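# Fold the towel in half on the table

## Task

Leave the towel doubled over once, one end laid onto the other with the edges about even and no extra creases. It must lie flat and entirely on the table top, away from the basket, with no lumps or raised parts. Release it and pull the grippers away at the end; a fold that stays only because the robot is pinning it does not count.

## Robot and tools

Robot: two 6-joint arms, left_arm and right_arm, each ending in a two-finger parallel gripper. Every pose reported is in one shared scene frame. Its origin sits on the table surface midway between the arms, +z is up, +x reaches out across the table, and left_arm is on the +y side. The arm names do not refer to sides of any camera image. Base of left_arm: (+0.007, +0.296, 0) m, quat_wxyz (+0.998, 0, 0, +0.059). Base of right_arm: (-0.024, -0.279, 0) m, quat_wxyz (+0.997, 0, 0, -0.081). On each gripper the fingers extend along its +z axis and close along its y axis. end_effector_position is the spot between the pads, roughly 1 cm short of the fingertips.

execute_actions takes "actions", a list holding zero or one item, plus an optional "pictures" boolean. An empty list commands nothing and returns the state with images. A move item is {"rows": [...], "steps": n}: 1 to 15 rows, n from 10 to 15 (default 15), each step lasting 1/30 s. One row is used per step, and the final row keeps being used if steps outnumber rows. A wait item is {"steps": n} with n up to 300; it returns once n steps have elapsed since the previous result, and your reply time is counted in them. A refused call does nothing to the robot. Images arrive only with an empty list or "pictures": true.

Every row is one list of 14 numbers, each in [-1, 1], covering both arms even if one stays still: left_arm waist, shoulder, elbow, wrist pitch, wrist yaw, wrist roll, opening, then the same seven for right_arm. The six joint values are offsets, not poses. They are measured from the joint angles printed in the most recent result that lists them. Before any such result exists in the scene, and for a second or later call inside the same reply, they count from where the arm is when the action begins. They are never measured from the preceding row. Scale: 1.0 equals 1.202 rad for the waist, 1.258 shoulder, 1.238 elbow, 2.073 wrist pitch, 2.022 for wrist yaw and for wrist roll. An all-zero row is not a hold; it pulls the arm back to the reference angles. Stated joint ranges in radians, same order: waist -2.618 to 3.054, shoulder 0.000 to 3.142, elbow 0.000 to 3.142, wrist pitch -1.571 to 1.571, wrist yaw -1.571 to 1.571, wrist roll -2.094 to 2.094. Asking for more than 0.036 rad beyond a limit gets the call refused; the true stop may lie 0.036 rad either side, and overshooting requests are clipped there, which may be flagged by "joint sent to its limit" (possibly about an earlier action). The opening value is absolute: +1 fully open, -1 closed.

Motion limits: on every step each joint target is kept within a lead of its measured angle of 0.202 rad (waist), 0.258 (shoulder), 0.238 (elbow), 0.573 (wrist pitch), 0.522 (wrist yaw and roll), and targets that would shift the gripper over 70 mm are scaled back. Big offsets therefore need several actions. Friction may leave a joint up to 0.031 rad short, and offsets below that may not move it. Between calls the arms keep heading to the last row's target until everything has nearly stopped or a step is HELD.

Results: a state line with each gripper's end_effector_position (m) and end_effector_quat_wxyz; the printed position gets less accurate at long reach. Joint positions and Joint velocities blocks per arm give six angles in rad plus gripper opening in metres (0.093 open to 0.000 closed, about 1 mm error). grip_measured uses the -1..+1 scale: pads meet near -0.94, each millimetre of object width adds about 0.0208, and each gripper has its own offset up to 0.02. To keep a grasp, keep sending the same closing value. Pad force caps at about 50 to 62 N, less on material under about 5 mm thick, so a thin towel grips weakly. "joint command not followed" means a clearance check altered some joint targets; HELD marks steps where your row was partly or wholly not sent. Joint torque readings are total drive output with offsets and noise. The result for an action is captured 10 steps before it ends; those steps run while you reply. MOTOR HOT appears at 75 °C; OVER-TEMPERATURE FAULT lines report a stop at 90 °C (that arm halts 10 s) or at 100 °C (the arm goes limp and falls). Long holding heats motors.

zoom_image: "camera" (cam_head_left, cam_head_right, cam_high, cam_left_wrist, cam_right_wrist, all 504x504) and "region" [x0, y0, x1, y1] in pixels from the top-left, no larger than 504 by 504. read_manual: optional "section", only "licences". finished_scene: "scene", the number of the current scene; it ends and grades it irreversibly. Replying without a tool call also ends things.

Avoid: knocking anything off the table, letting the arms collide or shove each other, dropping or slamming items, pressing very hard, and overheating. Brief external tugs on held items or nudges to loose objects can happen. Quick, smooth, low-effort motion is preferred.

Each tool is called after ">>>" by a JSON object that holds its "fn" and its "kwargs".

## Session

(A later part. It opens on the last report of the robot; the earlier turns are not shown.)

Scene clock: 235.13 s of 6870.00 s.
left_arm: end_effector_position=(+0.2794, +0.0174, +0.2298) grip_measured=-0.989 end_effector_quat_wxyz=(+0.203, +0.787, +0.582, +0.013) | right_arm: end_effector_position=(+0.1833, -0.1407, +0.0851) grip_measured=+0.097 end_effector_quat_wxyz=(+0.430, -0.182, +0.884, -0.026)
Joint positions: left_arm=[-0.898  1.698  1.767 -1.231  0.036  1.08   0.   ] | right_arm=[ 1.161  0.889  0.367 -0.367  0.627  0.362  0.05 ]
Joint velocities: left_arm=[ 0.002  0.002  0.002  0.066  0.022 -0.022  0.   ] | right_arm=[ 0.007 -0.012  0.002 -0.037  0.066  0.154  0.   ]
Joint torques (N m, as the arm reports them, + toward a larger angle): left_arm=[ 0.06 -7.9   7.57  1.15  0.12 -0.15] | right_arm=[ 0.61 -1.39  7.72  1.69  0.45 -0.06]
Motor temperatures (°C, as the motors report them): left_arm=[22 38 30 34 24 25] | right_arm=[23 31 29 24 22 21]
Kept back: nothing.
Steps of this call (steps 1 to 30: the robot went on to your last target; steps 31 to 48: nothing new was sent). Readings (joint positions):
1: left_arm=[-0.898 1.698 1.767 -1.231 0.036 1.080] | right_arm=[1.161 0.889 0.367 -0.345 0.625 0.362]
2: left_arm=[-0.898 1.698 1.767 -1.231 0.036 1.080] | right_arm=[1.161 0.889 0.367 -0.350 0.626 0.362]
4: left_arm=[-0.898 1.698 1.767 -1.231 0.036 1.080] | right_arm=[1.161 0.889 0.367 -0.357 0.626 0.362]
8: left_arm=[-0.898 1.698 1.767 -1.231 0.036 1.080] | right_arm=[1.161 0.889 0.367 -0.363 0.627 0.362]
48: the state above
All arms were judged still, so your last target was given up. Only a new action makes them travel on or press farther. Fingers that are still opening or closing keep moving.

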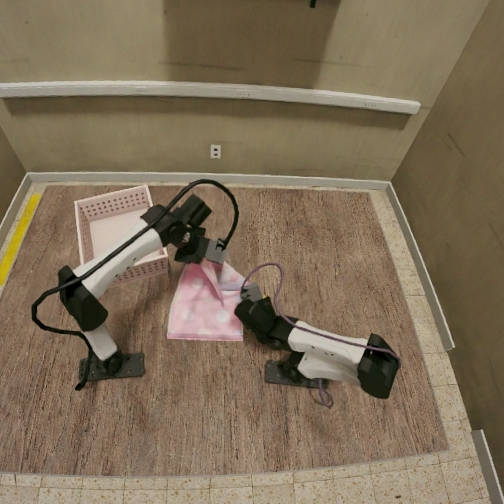

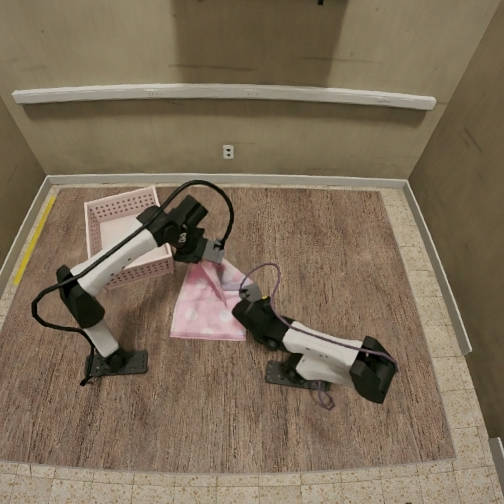

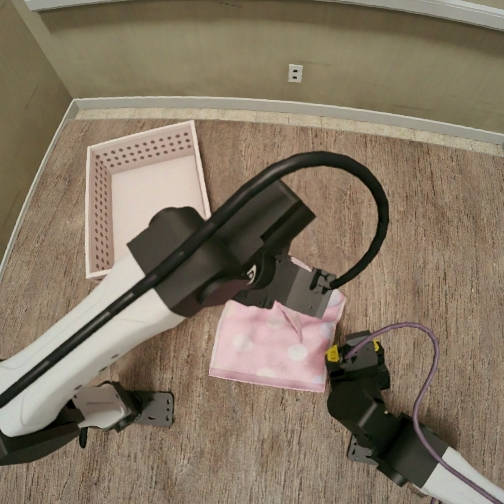

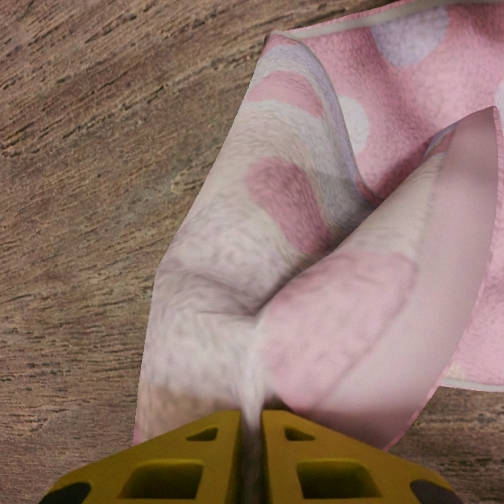

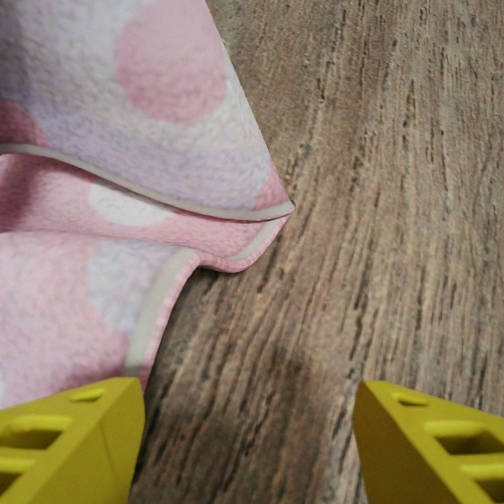

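>>> {"fn": "zoom_image", "kwargs": {"camera": "cam_high", "region": [190, 240, 390, 410]}}

>>> {"fn": "zoom_image", "kwargs": {"camera": "cam_head_right", "region": [150, 230, 290, 350]}}

Region (190, 240, 390, 410) of cam_high's 504x504 image, scaled by 2.520, with more detail than that image has; it fills the top 428 rows of this view, and the rest is white.

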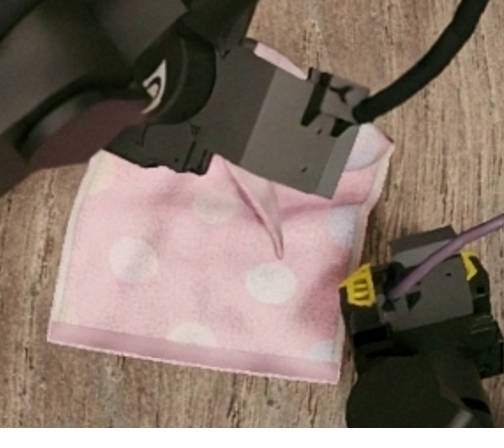

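Region (150, 230, 290, 350) of cam_head_right's 504x504 image, scaled by 3.600, with more detail than that image has; it fills the top 432 rows of this view, and the rest is white.

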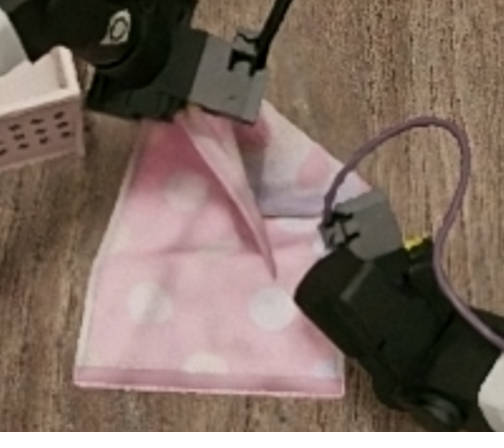

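>>> {"fn": "execute_actions", "kwargs": {"actions": [{"rows":[[0,0,0.1,-0.06,0,0,-1, -0.1,0,0,0,0,0,0.1]],"steps":15}]}}

>>> {"fn": "execute_actions", "kwargs": {"actions": [{"steps":20}], "pictures": true}}

>>> {"fn": "zoom_image", "kwargs": {"camera": "cam_head_right", "region": [150, 230, 290, 350]}}

Scene clock: 236.80 s of 6870.00 s.
left_arm: end_effector_position=(+0.2770, +0.0198, +0.2509) grip_measured=-0.989 end_effector_quat_wxyz=(+0.208, +0.787, +0.581, +0.014) | right_arm: end_effector_position=(+0.1969, -0.1641, +0.0846) grip_measured=+0.097 end_effector_quat_wxyz=(+0.427, -0.134, +0.893, -0.049)
Joint positions: left_arm=[-0.898  1.706  1.862 -1.309  0.036  1.08   0.   ] | right_arm=[ 1.05   0.889  0.367 -0.368  0.623  0.361  0.05 ]
Joint velocities: left_arm=[-0.002 -0.027  0.237 -0.168  0.007 -0.037  0.   ] | right_arm=[-0.09   0.002 -0.002  0.007  0.037 -0.022  0.001]
Joint torques (N m, as the arm reports them, + toward a larger angle): left_arm=[ 0.06 -8.22  8.53  0.9   0.12 -0.14] | right_arm=[-0.05 -1.02  6.95  1.72  0.36 -0.05]
Motor temperatures (°C, as the motors report them): left_arm=[22 37 30 34 24 25] | right_arm=[23 31 30 25 22 21]
Steps of this call (steps 1 to 45: nothing new was sent; steps 46 to 50: the first 5 steps of this action). Readings (joint positions):
46: left_arm=[-0.898 1.703 1.787 -1.255 0.036 1.080] | right_arm=[1.140 0.889 0.367 -0.366 0.620 0.361]
47: left_arm=[-0.898 1.708 1.813 -1.279 0.036 1.080] | right_arm=[1.102 0.889 0.367 -0.366 0.620 0.361]
49: left_arm=[-0.898 1.707 1.851 -1.302 0.036 1.080] | right_arm=[1.057 0.889 0.367 -0.368 0.623 0.361]
50: the state above

Scene clock: 237.47 s of 6870.00 s.
left_arm: end_effector_position=(+0.2710, +0.0258, +0.2496) grip_measured=-0.989 end_effector_quat_wxyz=(+0.191, +0.789, +0.584, +0.011) | right_arm: end_effector_position=(+0.1971, -0.1644, +0.0846) grip_measured=+0.097 end_effector_quat_wxyz=(+0.427, -0.134, +0.893, -0.049)
Joint positions: left_arm=[-0.898  1.705  1.869 -1.351  0.036  1.08   0.   ] | right_arm=[ 1.049  0.889  0.367 -0.368  0.623  0.361  0.05 ]
Joint velocities: left_arm=[ 0.012 -0.022  0.002 -0.007 -0.095 -0.007  0.   ] | right_arm=[-0.007 -0.007  0.002  0.022  0.007  0.022 -0.001]
Joint torques (N m, as the arm reports them, + toward a larger angle): left_arm=[ 0.05 -8.39  9.16  1.05  0.12 -0.14] | right_arm=[-0.45 -0.99  6.94  1.73  0.36 -0.05]
Motor temperatures (°C, as the motors report them): left_arm=[22 37 31 34 24 25] | right_arm=[23 31 30 25 22 21]
Kept back: nothing.
Steps of this call (steps 1 to 10: the last 10 steps of your previous action; steps 11 to 20: the robot went on to your last target). Readings (joint positions):
1: left_arm=[-0.898 1.705 1.868 -1.314 0.036 1.080] | right_arm=[1.049 0.889 0.367 -0.368 0.623 0.361]
2: left_arm=[-0.898 1.705 1.869 -1.319 0.036 1.080] | right_arm=[1.049 0.889 0.367 -0.368 0.623 0.361]
4: left_arm=[-0.898 1.705 1.869 -1.331 0.036 1.080] | right_arm=[1.049 0.889 0.367 -0.368 0.623 0.361]
8: left_arm=[-0.898 1.705 1.869 -1.344 0.036 1.080] | right_arm=[1.049 0.889 0.367 -0.368 0.623 0.361]
20: the state above

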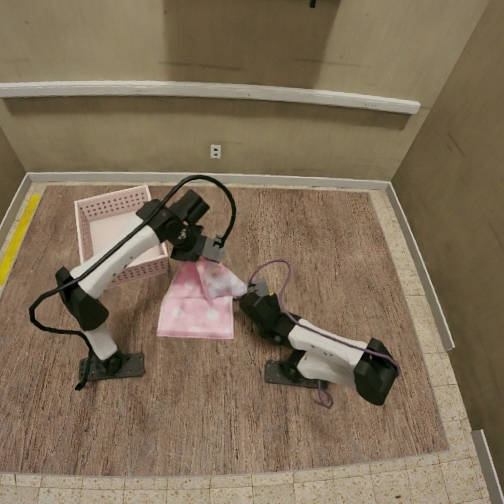

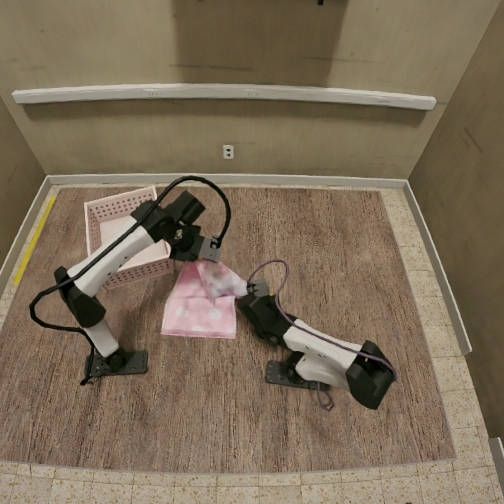

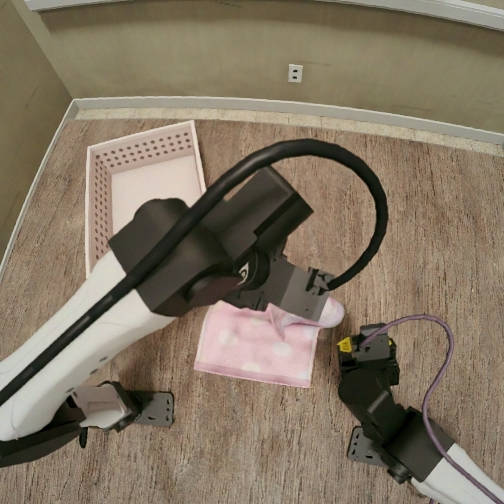

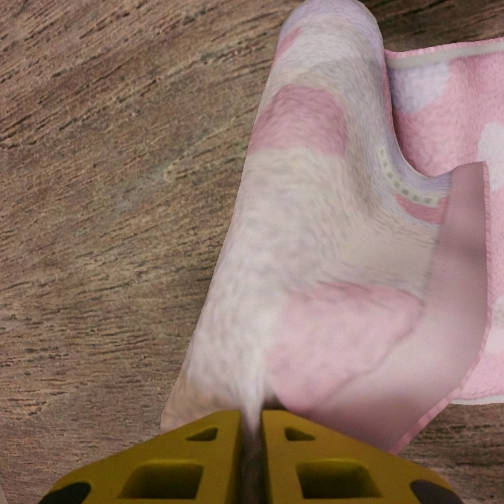

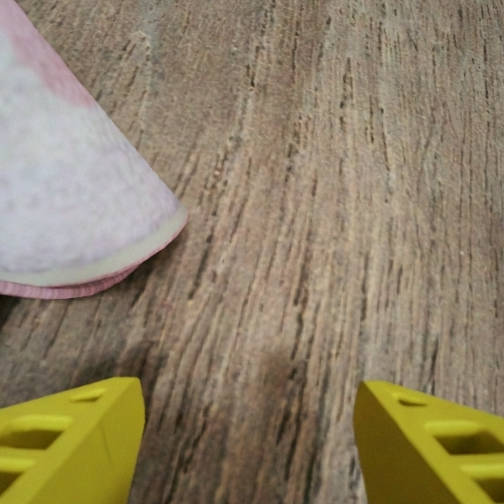

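Region (150, 230, 290, 350) of cam_head_right's 504x504 image, scaled by 3.600, with more detail than that image has; it fills the top 432 rows of this view, and the rest is white.

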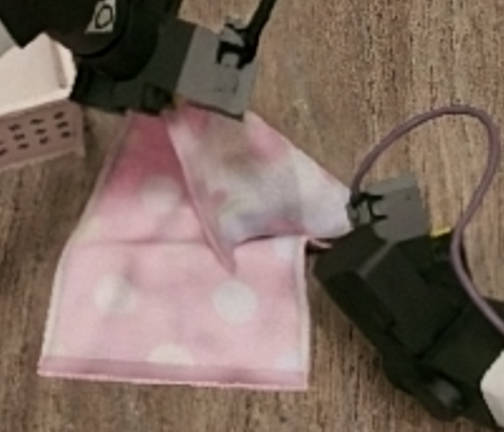

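>>> {"fn": "execute_actions", "kwargs": {"actions": [{"rows":[[0.221,-0.355,-0.658,0.123,0,0.13,-1, -0.134,0.631,0.762,-0.4,-0.308,0.776,0.1]],"steps":15}]}}

>>> {"fn": "execute_actions", "kwargs": {"actions": [{"steps":40}], "pictures": true}}

Scene clock: 242.70 s of 6870.00 s.
left_arm: end_effector_position=(+0.2854, +0.1209, +0.2418) grip_measured=-0.989 end_effector_quat_wxyz=(+0.237, +0.757, +0.606, +0.066) | right_arm: end_effector_position=(+0.1655, -0.1598, +0.0535) grip_measured=+0.097 end_effector_quat_wxyz=(+0.126, +0.063, +0.989, -0.035)
Joint positions: left_arm=[-0.659  1.401  1.489 -1.164  0.039  1.24   0.   ] | right_arm=[ 0.898  1.304  0.747 -0.886  0.23   0.848  0.05 ]
Joint velocities: left_arm=[ 1.311 -2.288 -2.327  0.403 -0.344  0.593  0.   ] | right_arm=[-0.173  2.674  2.361 -2.366 -1.443  2.821 -0.001]
Joint torques (N m, as the arm reports them, + toward a larger angle): left_arm=[-4.93 -5.29  6.8   1.21  0.59 -0.07] | right_arm=[ 0.02 -3.4   7.02  1.15  0.16 -0.09]
Motor temperatures (°C, as the motors report them): left_arm=[22 37 31 34 24 25] | right_arm=[23 31 30 25 22 21]
Steps of this call (steps 1 to 15: the robot went on to your last target; steps 16 to 110: nothing new was sent; then 1.40 s passed at rest; steps 111 to 115: the first 5 steps of this action). Readings (joint positions):
111: left_arm=[-0.879 1.671 1.816 -1.296 0.047 1.118] | right_arm=[1.016 0.930 0.417 -0.467 0.536 0.446]
112: left_arm=[-0.836 1.617 1.736 -1.246 0.053 1.156] | right_arm=[0.963 1.019 0.498 -0.587 0.436 0.547]
114: left_arm=[-0.712 1.479 1.574 -1.187 0.049 1.217] | right_arm=[0.907 1.210 0.665 -0.800 0.285 0.748]
115: the state above

Scene clock: 244.03 s of 6870.00 s.
left_arm: end_effector_position=(+0.2248, +0.1699, +0.1377) grip_measured=-0.989 end_effector_quat_wxyz=(+0.118, +0.791, +0.598, +0.037) | right_arm: end_effector_position=(+0.1999, -0.0802, +0.0963) grip_measured=+0.097 end_effector_quat_wxyz=(+0.004, +0.561, +0.828, -0.002)
Joint positions: left_arm=[-0.624  1.266  1.055 -1.113  0.028  1.337  0.   ] | right_arm=[ 0.895  1.686  1.299 -1.186  0.009  1.923  0.05 ]
Joint velocities: left_arm=[ 0.017  0.012 -0.002 -0.037 -0.037  0.022  0.   ] | right_arm=[ 0.007 -0.007 -0.012 -0.037  0.051 -0.022 -0.001]
Joint torques (N m, as the arm reports them, + toward a larger angle): left_arm=[-0.71 -4.33  7.59  0.99  0.21 -0.08] | right_arm=[-0.45 -6.98  6.82  0.14  0.05 -0.01]
Motor temperatures (°C, as the motors report them): left_arm=[22 37 31 34 24 25] | right_arm=[23 31 30 25 22 21]
Kept back: nothing.
Steps of this call (steps 1 to 10: the last 10 steps of your previous action; steps 11 to 40: the robot went on to your last target). Readings (joint positions):
1: left_arm=[-0.627 1.330 1.411 -1.153 0.030 1.259] | right_arm=[0.896 1.399 0.829 -0.955 0.185 0.949]
2: left_arm=[-0.618 1.272 1.338 -1.146 0.026 1.275] | right_arm=[0.895 1.492 0.913 -1.009 0.149 1.049]
4: left_arm=[-0.622 1.222 1.201 -1.136 0.028 1.297] | right_arm=[0.895 1.642 1.070 -1.073 0.096 1.249]
8: left_arm=[-0.624 1.262 1.059 -1.138 0.028 1.322] | right_arm=[0.895 1.698 1.275 -1.107 0.043 1.618]
40: the state above

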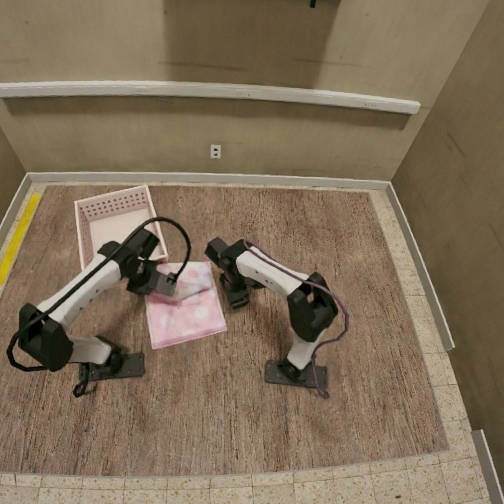

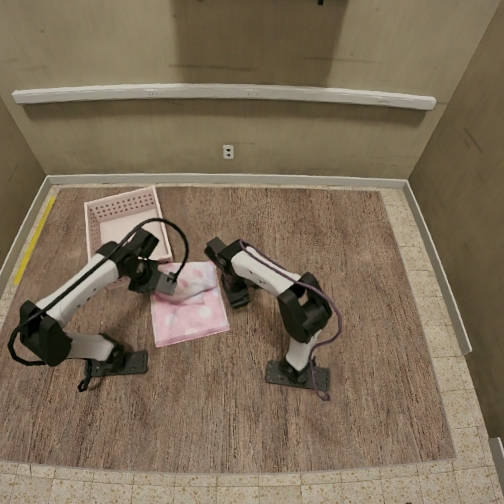

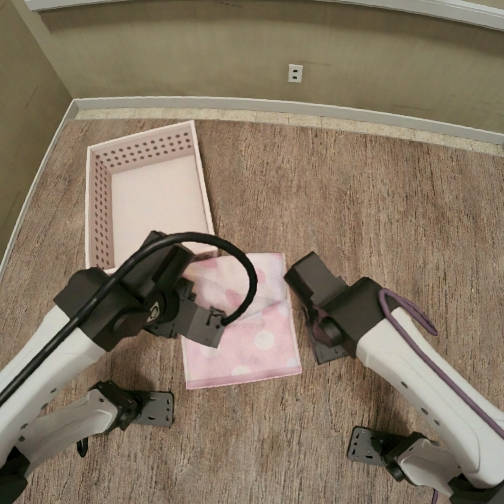

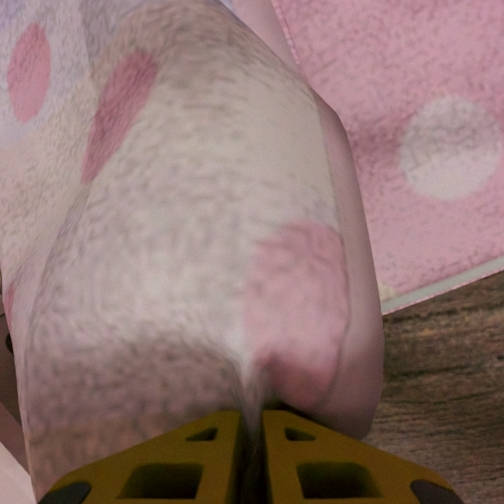

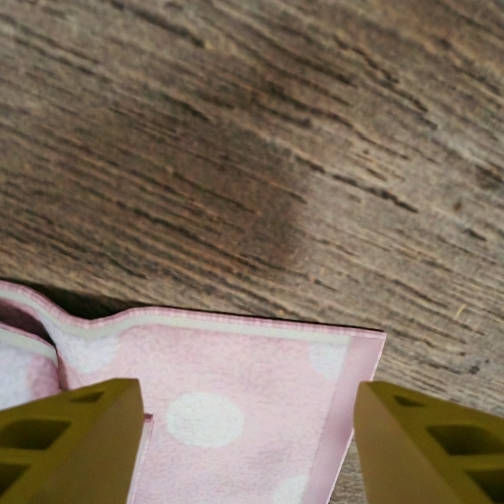

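>>> {"fn": "execute_actions", "kwargs": {"actions": [{"rows":[[0,0,0,0,0,0,-1, 0.07,0,0,0,0,0,-0.5],[0,0,0,0,0,0,-1, 0.138,0.01,-0.015,0.02,0,0,-1],[0,0,0,0,0,0,-1, 0.138,0.02,-0.03,0.04,0,0,-1],[0,0,0,0,0,0,-1, 0.138,0.035,-0.045,0.06,0,0,-1],[0,0,0,0,0,0,-1, 0.138,0.05,-0.065,0.08,0,0,-1],[0,0,0,0,0,0,-1, 0.138,0.065,-0.085,0.1,0,0,-1],[0,0,0,0,0,0,-1, 0.138,0.08,-0.1,0.12,0,0,-1],[0,0,0,0,0,0,-1, 0.138,0.09,-0.115,0.135,0,0,-1],[0,0,0,0,0,0,-1, 0.138,0.1,-0.13,0.15,0,0,-1],[0,0,0,0,0,0,-1, 0.138,0.11,-0.14,0.16,0,0,-1],[0,0,0,0,0,0,-1, 0.138,0.118,-0.15,0.168,0,0,-1],[0,0,0,0,0,0,-1, 0.138,0.125,-0.16,0.173,0,0,-1],[0,0,0,0,0,0,-1, 0.138,0.13,-0.168,0.173,0,0,-1]],"steps":15}]}}

>>> {"fn": "execute_actions", "kwargs": {"actions": [{"steps":20}], "pictures": true}}

Scene clock: 245.40 s of 6870.00 s.
left_arm: end_effector_position=(+0.2248, +0.1699, +0.1377) grip_measured=-0.989 end_effector_quat_wxyz=(+0.118, +0.791, +0.598, +0.037) | right_arm: end_effector_position=(+0.1732, -0.0423, +0.0881) grip_measured=-0.972 end_effector_quat_wxyz=(+0.008, +0.496, +0.868, +0.012)
Joint positions: left_arm=[-0.624  1.266  1.055 -1.113  0.028  1.337  0.   ] | right_arm=[ 1.047  1.698  1.279 -1.126  0.012  1.923  0.   ]
Joint velocities: left_arm=[-0.012 -0.002 -0.002 -0.022  0.081  0.051  0.   ] | right_arm=[ 0.74   0.261 -0.388  0.828 -0.227  0.007  0.   ]
Joint torques (N m, as the arm reports them, + toward a larger angle): left_arm=[ 0.02 -3.7   7.66  0.82  0.14 -0.13] | right_arm=[-2.31 -3.95  3.09  0.16  0.28 -0.08]
Motor temperatures (°C, as the motors report them): left_arm=[22 37 31 34 24 25] | right_arm=[23 31 30 25 22 21]
Steps of this call (steps 1 to 15: the robot went on to your last target; steps 16 to 36: nothing new was sent; steps 37 to 41: the first 5 steps of this action). Readings (joint positions):
37: left_arm=[-0.624 1.266 1.055 -1.113 0.028 1.337] | right_arm=[0.904 1.686 1.299 -1.186 0.012 1.923]
38: left_arm=[-0.624 1.266 1.055 -1.113 0.028 1.337] | right_arm=[0.933 1.686 1.299 -1.183 0.018 1.923]
40: left_arm=[-0.624 1.266 1.055 -1.113 0.028 1.337] | right_arm=[1.016 1.691 1.290 -1.152 0.016 1.923]
41: the state above

Scene clock: 246.07 s of 6870.00 s.
left_arm: end_effector_position=(+0.2248, +0.1699, +0.1377) grip_measured=-0.989 end_effector_quat_wxyz=(+0.118, +0.791, +0.598, +0.037) | right_arm: end_effector_position=(+0.1675, -0.0368, +0.0121) grip_measured=-0.993 end_effector_quat_wxyz=(+0.002, +0.487, +0.874, -0.010)
Joint positions: left_arm=[-0.624  1.266  1.055 -1.113  0.028  1.337  0.   ] | right_arm=[ 1.069  1.832  1.122 -0.88   0.006  1.923  0.   ]
Joint velocities: left_arm=[-0.002 -0.007 -0.012  0.022  0.007 -0.037  0.   ] | right_arm=[-0.012  0.002 -0.022 -0.037  0.051 -0.022  0.   ]
Joint torques (N m, as the arm reports them, + toward a larger angle): left_arm=[ 0.05 -3.76  7.65  0.82  0.13 -0.14] | right_arm=[-0.45 -6.01  3.04  0.79  0.15 -0.08]
Motor temperatures (°C, as the motors report them): left_arm=[22 37 31 34 24 25] | right_arm=[23 31 30 25 22 21]
Kept back: nothing.
Steps of this call (steps 1 to 10: the last 10 steps of your previous action; steps 11 to 20: the robot went on to your last target). Readings (joint positions):
1: left_arm=[-0.624 1.266 1.055 -1.113 0.028 1.337] | right_arm=[1.065 1.710 1.263 -1.096 0.008 1.923]
2: left_arm=[-0.624 1.266 1.055 -1.113 0.028 1.337] | right_arm=[1.072 1.727 1.243 -1.064 0.006 1.923]
4: left_arm=[-0.624 1.266 1.055 -1.113 0.028 1.337] | right_arm=[1.070 1.769 1.197 -1.002 0.006 1.923]
8: left_arm=[-0.624 1.266 1.055 -1.113 0.028 1.337] | right_arm=[1.069 1.837 1.124 -0.910 0.006 1.923]
20: the state above

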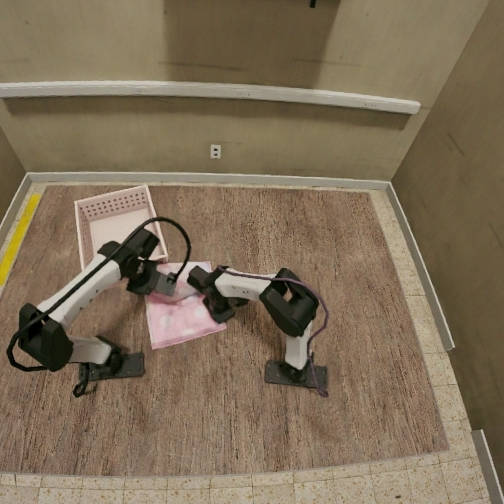

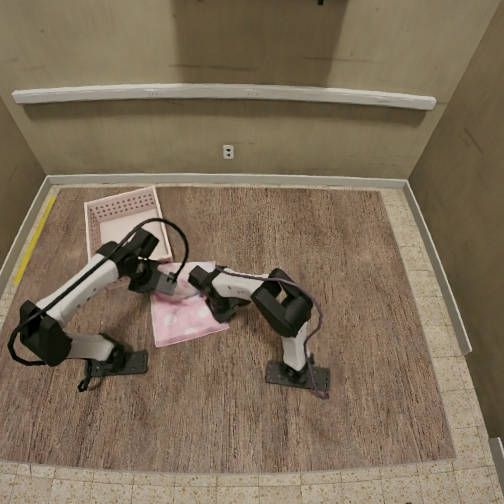

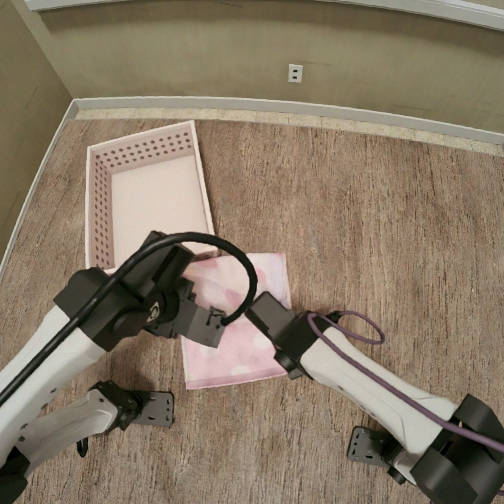

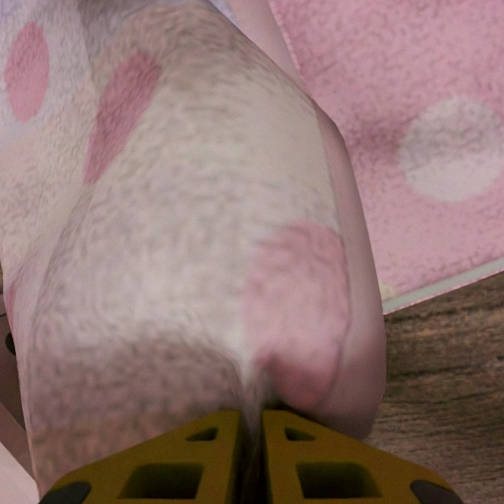

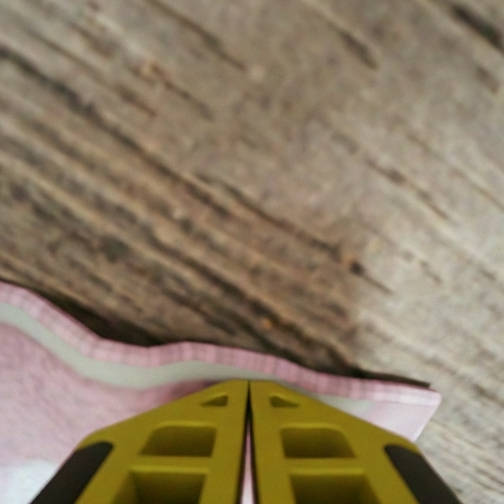

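>>> {"fn": "execute_actions", "kwargs": {"actions": [{"rows":[[0,0,0,0,0,0,-1, -0.017,-0.005,-0.04,0.02,0,0,-1],[0,0,0,0,0,0,-1, -0.034,-0.021,-0.06,0.023,0,0,-1],[0,0,0,0,0,0,-1, -0.051,-0.037,-0.08,0.026,0,0,-1],[0,0,0,0,0,0,-1, -0.068,-0.053,-0.1,0.03,0,0,-1],[0,0,0,0,0,0,-1, -0.085,-0.07,-0.12,0.033,0,0,-1],[0,0,0,0,0,0,-1, -0.102,-0.086,-0.14,0.036,0,0,-1],[0,0,0,0,0,0,-1, -0.12,-0.102,-0.16,0.04,0,0,-1],[0,0,0,0,0,0,-1, -0.137,-0.118,-0.18,0.042,0,0,-1],[0,0,0,0,0,0,-1, -0.154,-0.135,-0.2,0.044,0,0,-1],[0,0,0,0,0,0,-1, -0.171,-0.151,-0.22,0.046,0,0,-1],[0,0,0,0,0,0,-1, -0.188,-0.168,-0.24,0.048,0,0,-1],[0,0,0,0,0,0,-1, -0.205,-0.184,-0.26,0.05,0,0,-1]],"steps":15}]}}

>>> {"fn": "execute_actions", "kwargs": {"actions": [{"steps":20}], "pictures": true}}

>>> {"fn": "zoom_image", "kwargs": {"camera": "cam_high", "region": [190, 240, 390, 410]}}

Scene clock: 247.03 s of 6870.00 s.
left_arm: end_effector_position=(+0.2248, +0.1699, +0.1377) grip_measured=-0.989 end_effector_quat_wxyz=(+0.118, +0.791, +0.598, +0.037) | right_arm: end_effector_position=(+0.1719, -0.0507, +0.0116) grip_measured=-0.993 end_effector_quat_wxyz=(-0.003, +0.508, +0.862, +0.007)
Joint positions: left_arm=[-0.624  1.266  1.055 -1.113  0.028  1.337  0.   ] | right_arm=[ 1.021  1.779  1.053 -0.832 -0.008  1.923  0.   ]
Joint velocities: left_arm=[ 0.002 -0.017  0.012 -0.051 -0.022  0.007  0.   ] | right_arm=[-0.598 -0.52  -0.676  0.286 -0.007  0.066  0.   ]
Joint torques (N m, as the arm reports them, + toward a larger angle): left_arm=[ 0.05 -3.75  7.61  0.83  0.13 -0.12] | right_arm=[-1.29 -7.27  2.64  0.04  0.31 -0.08]
Motor temperatures (°C, as the motors report them): left_arm=[22 36 31 34 24 25] | right_arm=[23 31 30 25 22 21]
Steps of this call (steps 1 to 15: the robot went on to your last target; steps 16 to 24: nothing new was sent; steps 25 to 29: the first 5 steps of this action). Readings (joint positions):
25: left_arm=[-0.624 1.266 1.055 -1.113 0.028 1.337] | right_arm=[1.068 1.832 1.119 -0.877 0.006 1.923]
26: left_arm=[-0.624 1.266 1.055 -1.113 0.028 1.337] | right_arm=[1.064 1.825 1.111 -0.870 0.002 1.923]
28: left_arm=[-0.624 1.266 1.055 -1.113 0.028 1.337] | right_arm=[1.040 1.797 1.077 -0.844 -0.006 1.923]
29: the state above

Scene clock: 247.70 s of 6870.00 s.
left_arm: end_effector_position=(+0.2248, +0.1697, +0.1377) grip_measured=-0.989 end_effector_quat_wxyz=(+0.119, +0.792, +0.598, +0.037) | right_arm: end_effector_position=(+0.1776, -0.1178, +0.0108) grip_measured=-0.993 end_effector_quat_wxyz=(+0.000, +0.587, +0.809, +0.023)
Joint positions: left_arm=[-0.624  1.266  1.055 -1.113  0.029  1.337  0.   ] | right_arm=[ 0.831  1.6    0.844 -0.77  -0.012  1.923  0.   ]
Joint velocities: left_arm=[-0.007  0.002 -0.007 -0.007 -0.007 -0.037  0.   ] | right_arm=[-0.012 -0.017  0.012 -0.022  0.081 -0.051  0.   ]
Joint torques (N m, as the arm reports them, + toward a larger angle): left_arm=[ 0.06 -3.77  7.7   0.83  0.12 -0.13] | right_arm=[-0.5  -5.4   2.2   0.32  0.26 -0.08]
Motor temperatures (°C, as the motors report them): left_arm=[22 36 31 34 24 25] | right_arm=[23 31 30 25 22 21]
Kept back: nothing.
Steps of this call (steps 1 to 10: the last 10 steps of your previous action; steps 11 to 20: the robot went on to your last target). Readings (joint positions):
1: left_arm=[-0.624 1.266 1.055 -1.113 0.028 1.337] | right_arm=[0.999 1.760 1.029 -0.823 -0.009 1.923]
2: left_arm=[-0.624 1.266 1.055 -1.113 0.028 1.337] | right_arm=[0.975 1.740 1.004 -0.814 -0.010 1.923]
4: left_arm=[-0.624 1.266 1.055 -1.113 0.028 1.337] | right_arm=[0.927 1.698 0.954 -0.798 -0.010 1.923]
8: left_arm=[-0.624 1.266 1.055 -1.113 0.028 1.337] | right_arm=[0.848 1.618 0.863 -0.774 -0.011 1.923]
20: the state above

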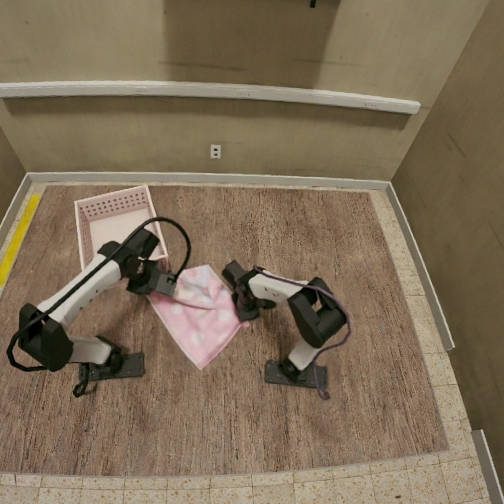

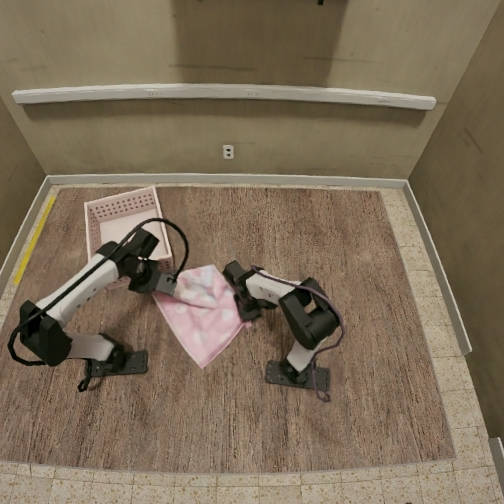

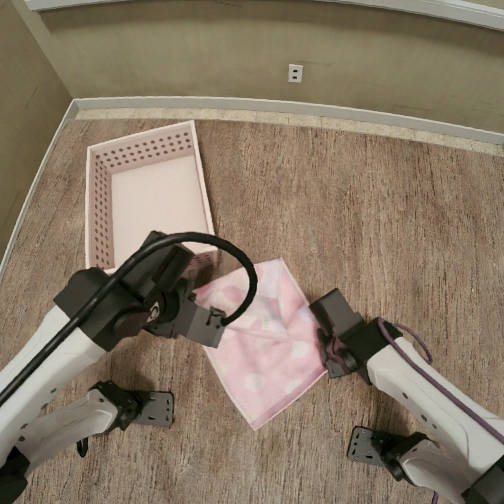

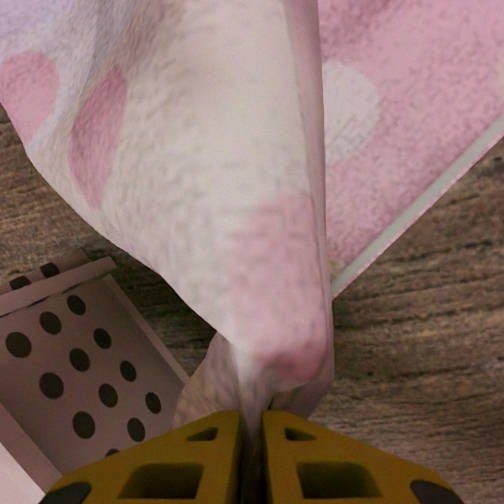

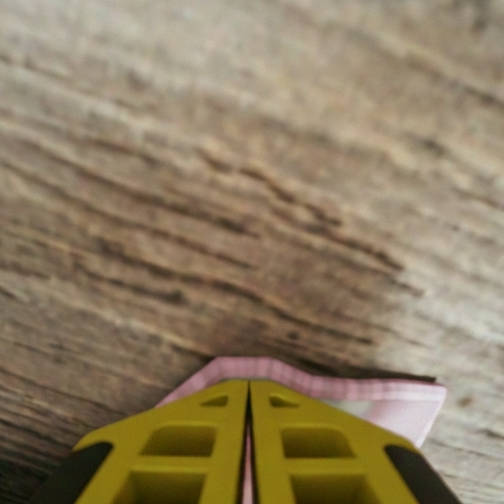

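Region (190, 240, 390, 410) of cam_high's 504x504 image, scaled by 2.520, with more detail than that image has; it fills the top 428 rows of this view, and the rest is white.

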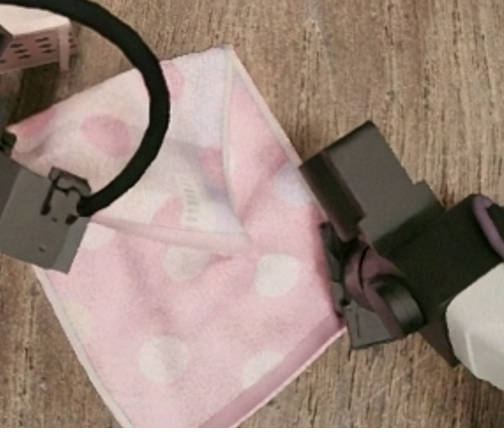

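>>> {"fn": "execute_actions", "kwargs": {"actions": [{"rows":[[0,0,0,0,0,0,-1, 0,0,0.1,-0.05,0,0,-1],[0,0,0,0,0,0,-1, 0,0,0.2,-0.1,0,0,-1],[0,0,0,0,0,0,-1, 0.03,0.05,0.3,-0.14,0,0,0],[0,0,0,0,0,0,-1, 0.06,0.12,0.42,-0.18,0,0,0.5],[0,0,0,0,0,0,-1, 0.088,0.192,0.53,-0.221,0.006,0,1]],"steps":15}]}}

>>> {"fn": "execute_actions", "kwargs": {"actions": [{"steps":25}], "pictures": true}}

Scene clock: 248.70 s of 6870.00 s.
left_arm: end_effector_position=(+0.2247, +0.1696, +0.1377) grip_measured=-0.989 end_effector_quat_wxyz=(+0.119, +0.792, +0.598, +0.036) | right_arm: end_effector_position=(+0.2028, -0.0850, +0.0575) grip_measured=-0.239 end_effector_quat_wxyz=(-0.001, +0.572, +0.820, +0.011)
Joint positions: left_arm=[-0.624  1.266  1.055 -1.113  0.029  1.337  0.   ] | right_arm=[ 0.867  1.695  1.15  -1.006 -0.008  1.923  0.034]
Joint velocities: left_arm=[ 0.002 -0.017  0.017  0.066  0.022 -0.037  0.   ] | right_arm=[ 0.672  1.492  2.698 -1.429  0.051  0.066  0.421]
Joint torques (N m, as the arm reports them, + toward a larger angle): left_arm=[ 0.08 -3.8   7.61  0.81  0.14 -0.13] | right_arm=[ 2.46 -2.13  4.33  0.41  0.01 -0.09]
Motor temperatures (°C, as the motors report them): left_arm=[22 36 31 34 24 25] | right_arm=[23 31 30 25 22 21]
Steps of this call (steps 1 to 15: the robot went on to your last target; steps 16 to 25: nothing new was sent; steps 26 to 30: the first 5 steps of this action). Readings (joint positions):
26: left_arm=[-0.624 1.266 1.055 -1.113 0.029 1.337] | right_arm=[0.831 1.602 0.862 -0.792 -0.013 1.923]
27: left_arm=[-0.624 1.266 1.055 -1.113 0.029 1.337] | right_arm=[0.831 1.608 0.908 -0.844 -0.013 1.923]
29: left_arm=[-0.624 1.266 1.055 -1.113 0.029 1.337] | right_arm=[0.847 1.649 1.058 -0.954 -0.011 1.923]
30: the state above

Scene clock: 249.53 s of 6870.00 s.
left_arm: end_effector_position=(+0.2247, +0.1696, +0.1377) grip_measured=-0.989 end_effector_quat_wxyz=(+0.119, +0.792, +0.598, +0.036) | right_arm: end_effector_position=(+0.2184, -0.0396, +0.0958) grip_measured=+0.996 end_effector_quat_wxyz=(-0.003, +0.542, +0.840, -0.000)
Joint positions: left_arm=[-0.624  1.266  1.055 -1.113  0.029  1.337  0.   ] | right_arm=[ 0.94   1.842  1.484 -1.215 -0.007  1.923  0.093]
Joint velocities: left_arm=[ 0.002 -0.012  0.002 -0.022  0.037 -0.037  0.   ] | right_arm=[-0.002 -0.012  0.012  0.007 -0.007 -0.007 -0.001]
Joint torques (N m, as the arm reports them, + toward a larger angle): left_arm=[ 0.04 -3.71  7.6   0.82  0.14 -0.12] | right_arm=[-0.06 -8.07  7.17  0.14  0.17 -0.08]
Motor temperatures (°C, as the motors report them): left_arm=[22 36 31 34 24 25] | right_arm=[23 31 30 25 22 21]
Kept back: nothing.
Steps of this call (steps 1 to 10: the last 10 steps of your previous action; steps 11 to 25: the robot went on to your last target). Readings (joint positions):
1: left_arm=[-0.624 1.266 1.055 -1.113 0.029 1.337] | right_arm=[0.891 1.747 1.240 -1.046 -0.007 1.923]
2: left_arm=[-0.624 1.266 1.055 -1.113 0.029 1.337] | right_arm=[0.912 1.793 1.323 -1.076 -0.007 1.923]
4: left_arm=[-0.624 1.266 1.055 -1.113 0.029 1.337] | right_arm=[0.935 1.840 1.434 -1.099 -0.007 1.923]
8: left_arm=[-0.624 1.266 1.055 -1.113 0.029 1.337] | right_arm=[0.940 1.842 1.484 -1.147 -0.007 1.923]
25: the state above

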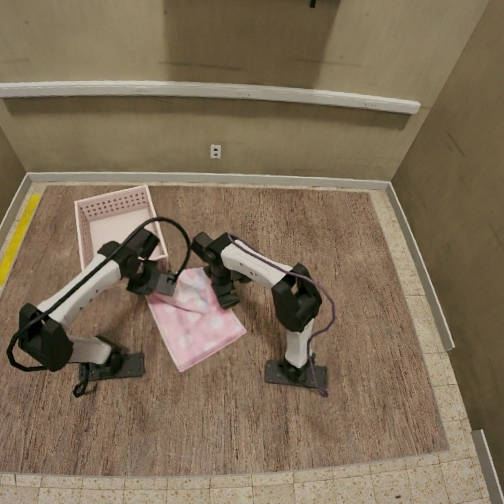

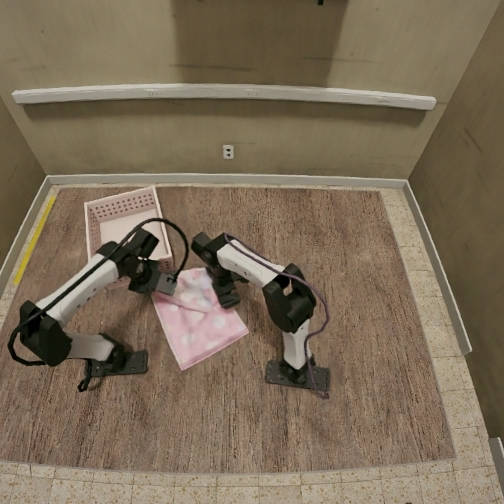

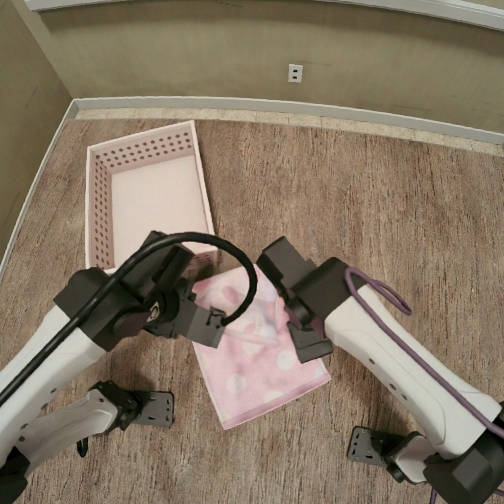

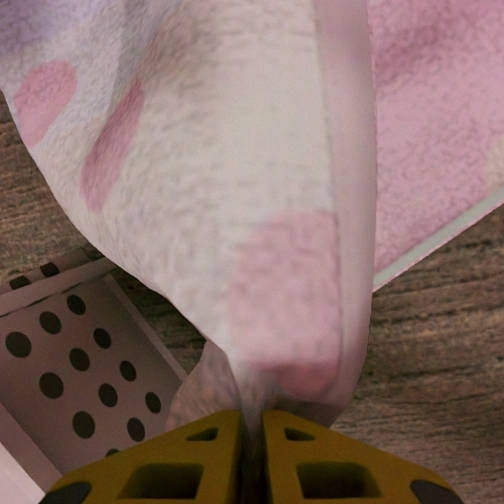

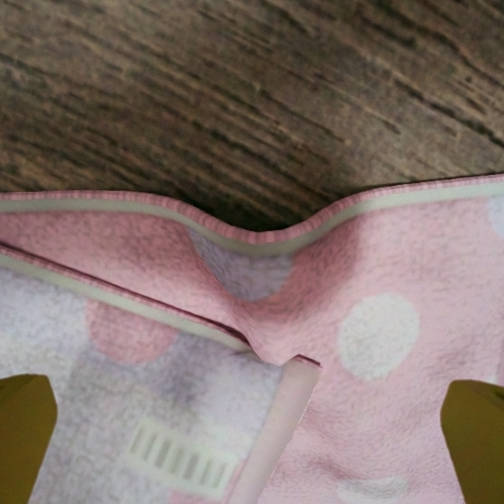

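>>> {"fn": "execute_actions", "kwargs": {"actions": [{"rows":[[0,0,0,0,0,0,-1, 0.045,0.02,-0.03,0.04,0,0.03,0.5],[0,0,0,0,0,0,-1, 0.091,0.04,-0.07,0.08,0,0.054,0],[0,0,0,0,0,0,-1, 0.091,0.068,-0.126,0.117,0.004,0.054,-0.4]],"steps":15}]}}

>>> {"fn": "execute_actions", "kwargs": {"actions": [{"steps":25}], "pictures": true}}

Scene clock: 250.93 s of 6870.00 s.
left_arm: end_effector_position=(+0.2247, +0.1696, +0.1377) grip_measured=-0.989 end_effector_quat_wxyz=(+0.119, +0.792, +0.598, +0.036) | right_arm: end_effector_position=(+0.1989, -0.0155, +0.0585) grip_measured=-0.293 end_effector_quat_wxyz=(-0.000, +0.530, +0.848, +0.001)
Joint positions: left_arm=[-0.624  1.266  1.055 -1.113  0.029  1.337  0.   ] | right_arm=[ 1.033  1.882  1.386 -1.073 -0.     1.986  0.031]
Joint velocities: left_arm=[-0.017 -0.002  0.002  0.007  0.022 -0.007  0.   ] | right_arm=[ 0.598  0.637 -0.696  0.696 -0.051  0.198 -0.215]
Joint torques (N m, as the arm reports them, + toward a larger angle): left_arm=[ 0.02 -3.73  7.65  0.81  0.13 -0.13] | right_arm=[-1.27 -7.76  4.7   0.26  0.19  0.  ]
Motor temperatures (°C, as the motors report them): left_arm=[22 36 31 34 24 25] | right_arm=[23 32 30 24 22 21]
Steps of this call (steps 1 to 30: the robot went on to your last target; steps 31 to 37: nothing new was sent; steps 38 to 42: the first 5 steps of this action). Readings (joint positions):
38: left_arm=[-0.624 1.266 1.055 -1.113 0.029 1.337] | right_arm=[0.945 1.842 1.481 -1.208 -0.005 1.932]
39: left_arm=[-0.624 1.266 1.055 -1.113 0.029 1.337] | right_arm=[0.960 1.844 1.468 -1.182 -0.002 1.949]
41: left_arm=[-0.624 1.266 1.055 -1.113 0.029 1.337] | right_arm=[1.010 1.862 1.411 -1.100 0.000 1.976]
42: the state above

Scene clock: 251.77 s of 6870.00 s.
left_arm: end_effector_position=(+0.2247, +0.1696, +0.1377) grip_measured=-0.989 end_effector_quat_wxyz=(+0.119, +0.792, +0.598, +0.036) | right_arm: end_effector_position=(+0.1922, -0.0101, +0.0265) grip_measured=-0.397 end_effector_quat_wxyz=(-0.003, +0.536, +0.844, -0.012)
Joint positions: left_arm=[-0.624  1.266  1.055 -1.113  0.029  1.337  0.   ] | right_arm=[ 1.056  1.941  1.333 -0.987 -0.004  2.025  0.026]
Joint velocities: left_arm=[ 0.007  0.002 -0.002 -0.022  0.022  0.007  0.   ] | right_arm=[ 0.017  0.017 -0.002 -0.051 -0.066 -0.037  0.001]
Joint torques (N m, as the arm reports them, + toward a larger angle): left_arm=[ 0.04 -3.73  7.62  0.82  0.15 -0.13] | right_arm=[-0.37 -9.62  5.23  0.36  0.16  0.  ]
Motor temperatures (°C, as the motors report them): left_arm=[22 35 31 33 24 25] | right_arm=[23 32 30 24 22 21]
Kept back: nothing.
Steps of this call (steps 1 to 10: the last 10 steps of your previous action; steps 11 to 25: the robot went on to your last target). Readings (joint positions):
1: left_arm=[-0.624 1.266 1.055 -1.113 0.029 1.337] | right_arm=[1.048 1.904 1.365 -1.055 -0.002 1.994]
2: left_arm=[-0.624 1.266 1.055 -1.113 0.029 1.337] | right_arm=[1.056 1.922 1.350 -1.041 -0.003 2.000]
4: left_arm=[-0.624 1.266 1.055 -1.113 0.029 1.337] | right_arm=[1.057 1.941 1.334 -1.025 -0.004 2.010]
8: left_arm=[-0.624 1.266 1.055 -1.113 0.029 1.337] | right_arm=[1.056 1.941 1.333 -1.000 -0.004 2.019]
25: the state above

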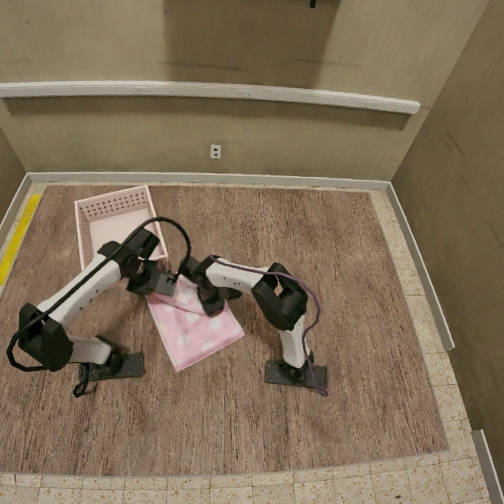

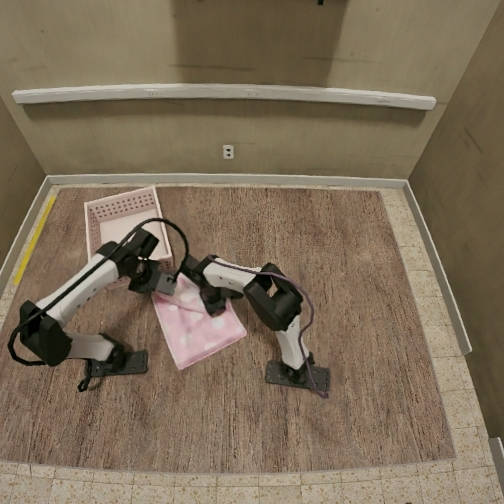

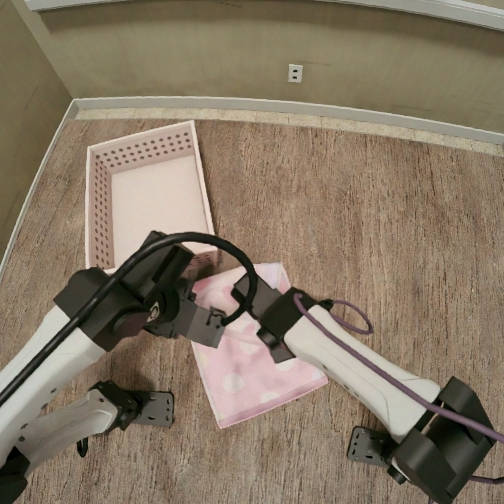

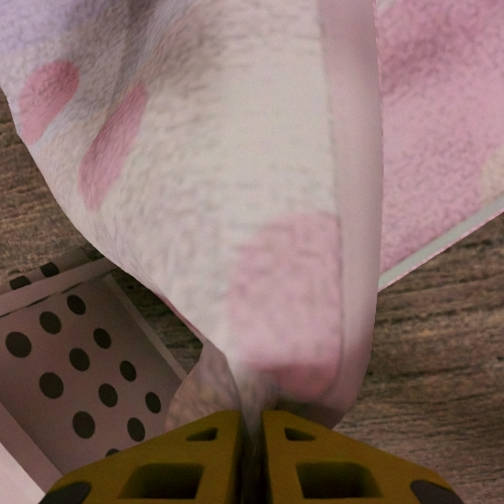

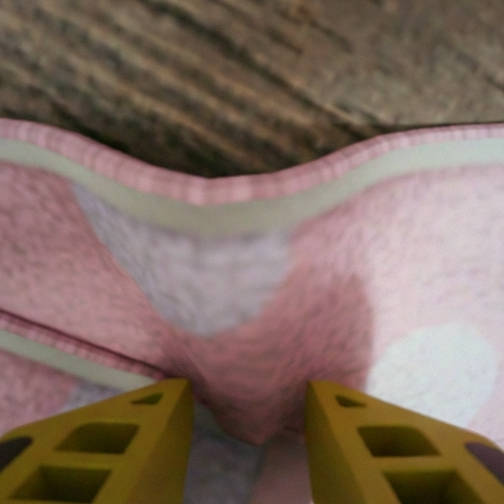

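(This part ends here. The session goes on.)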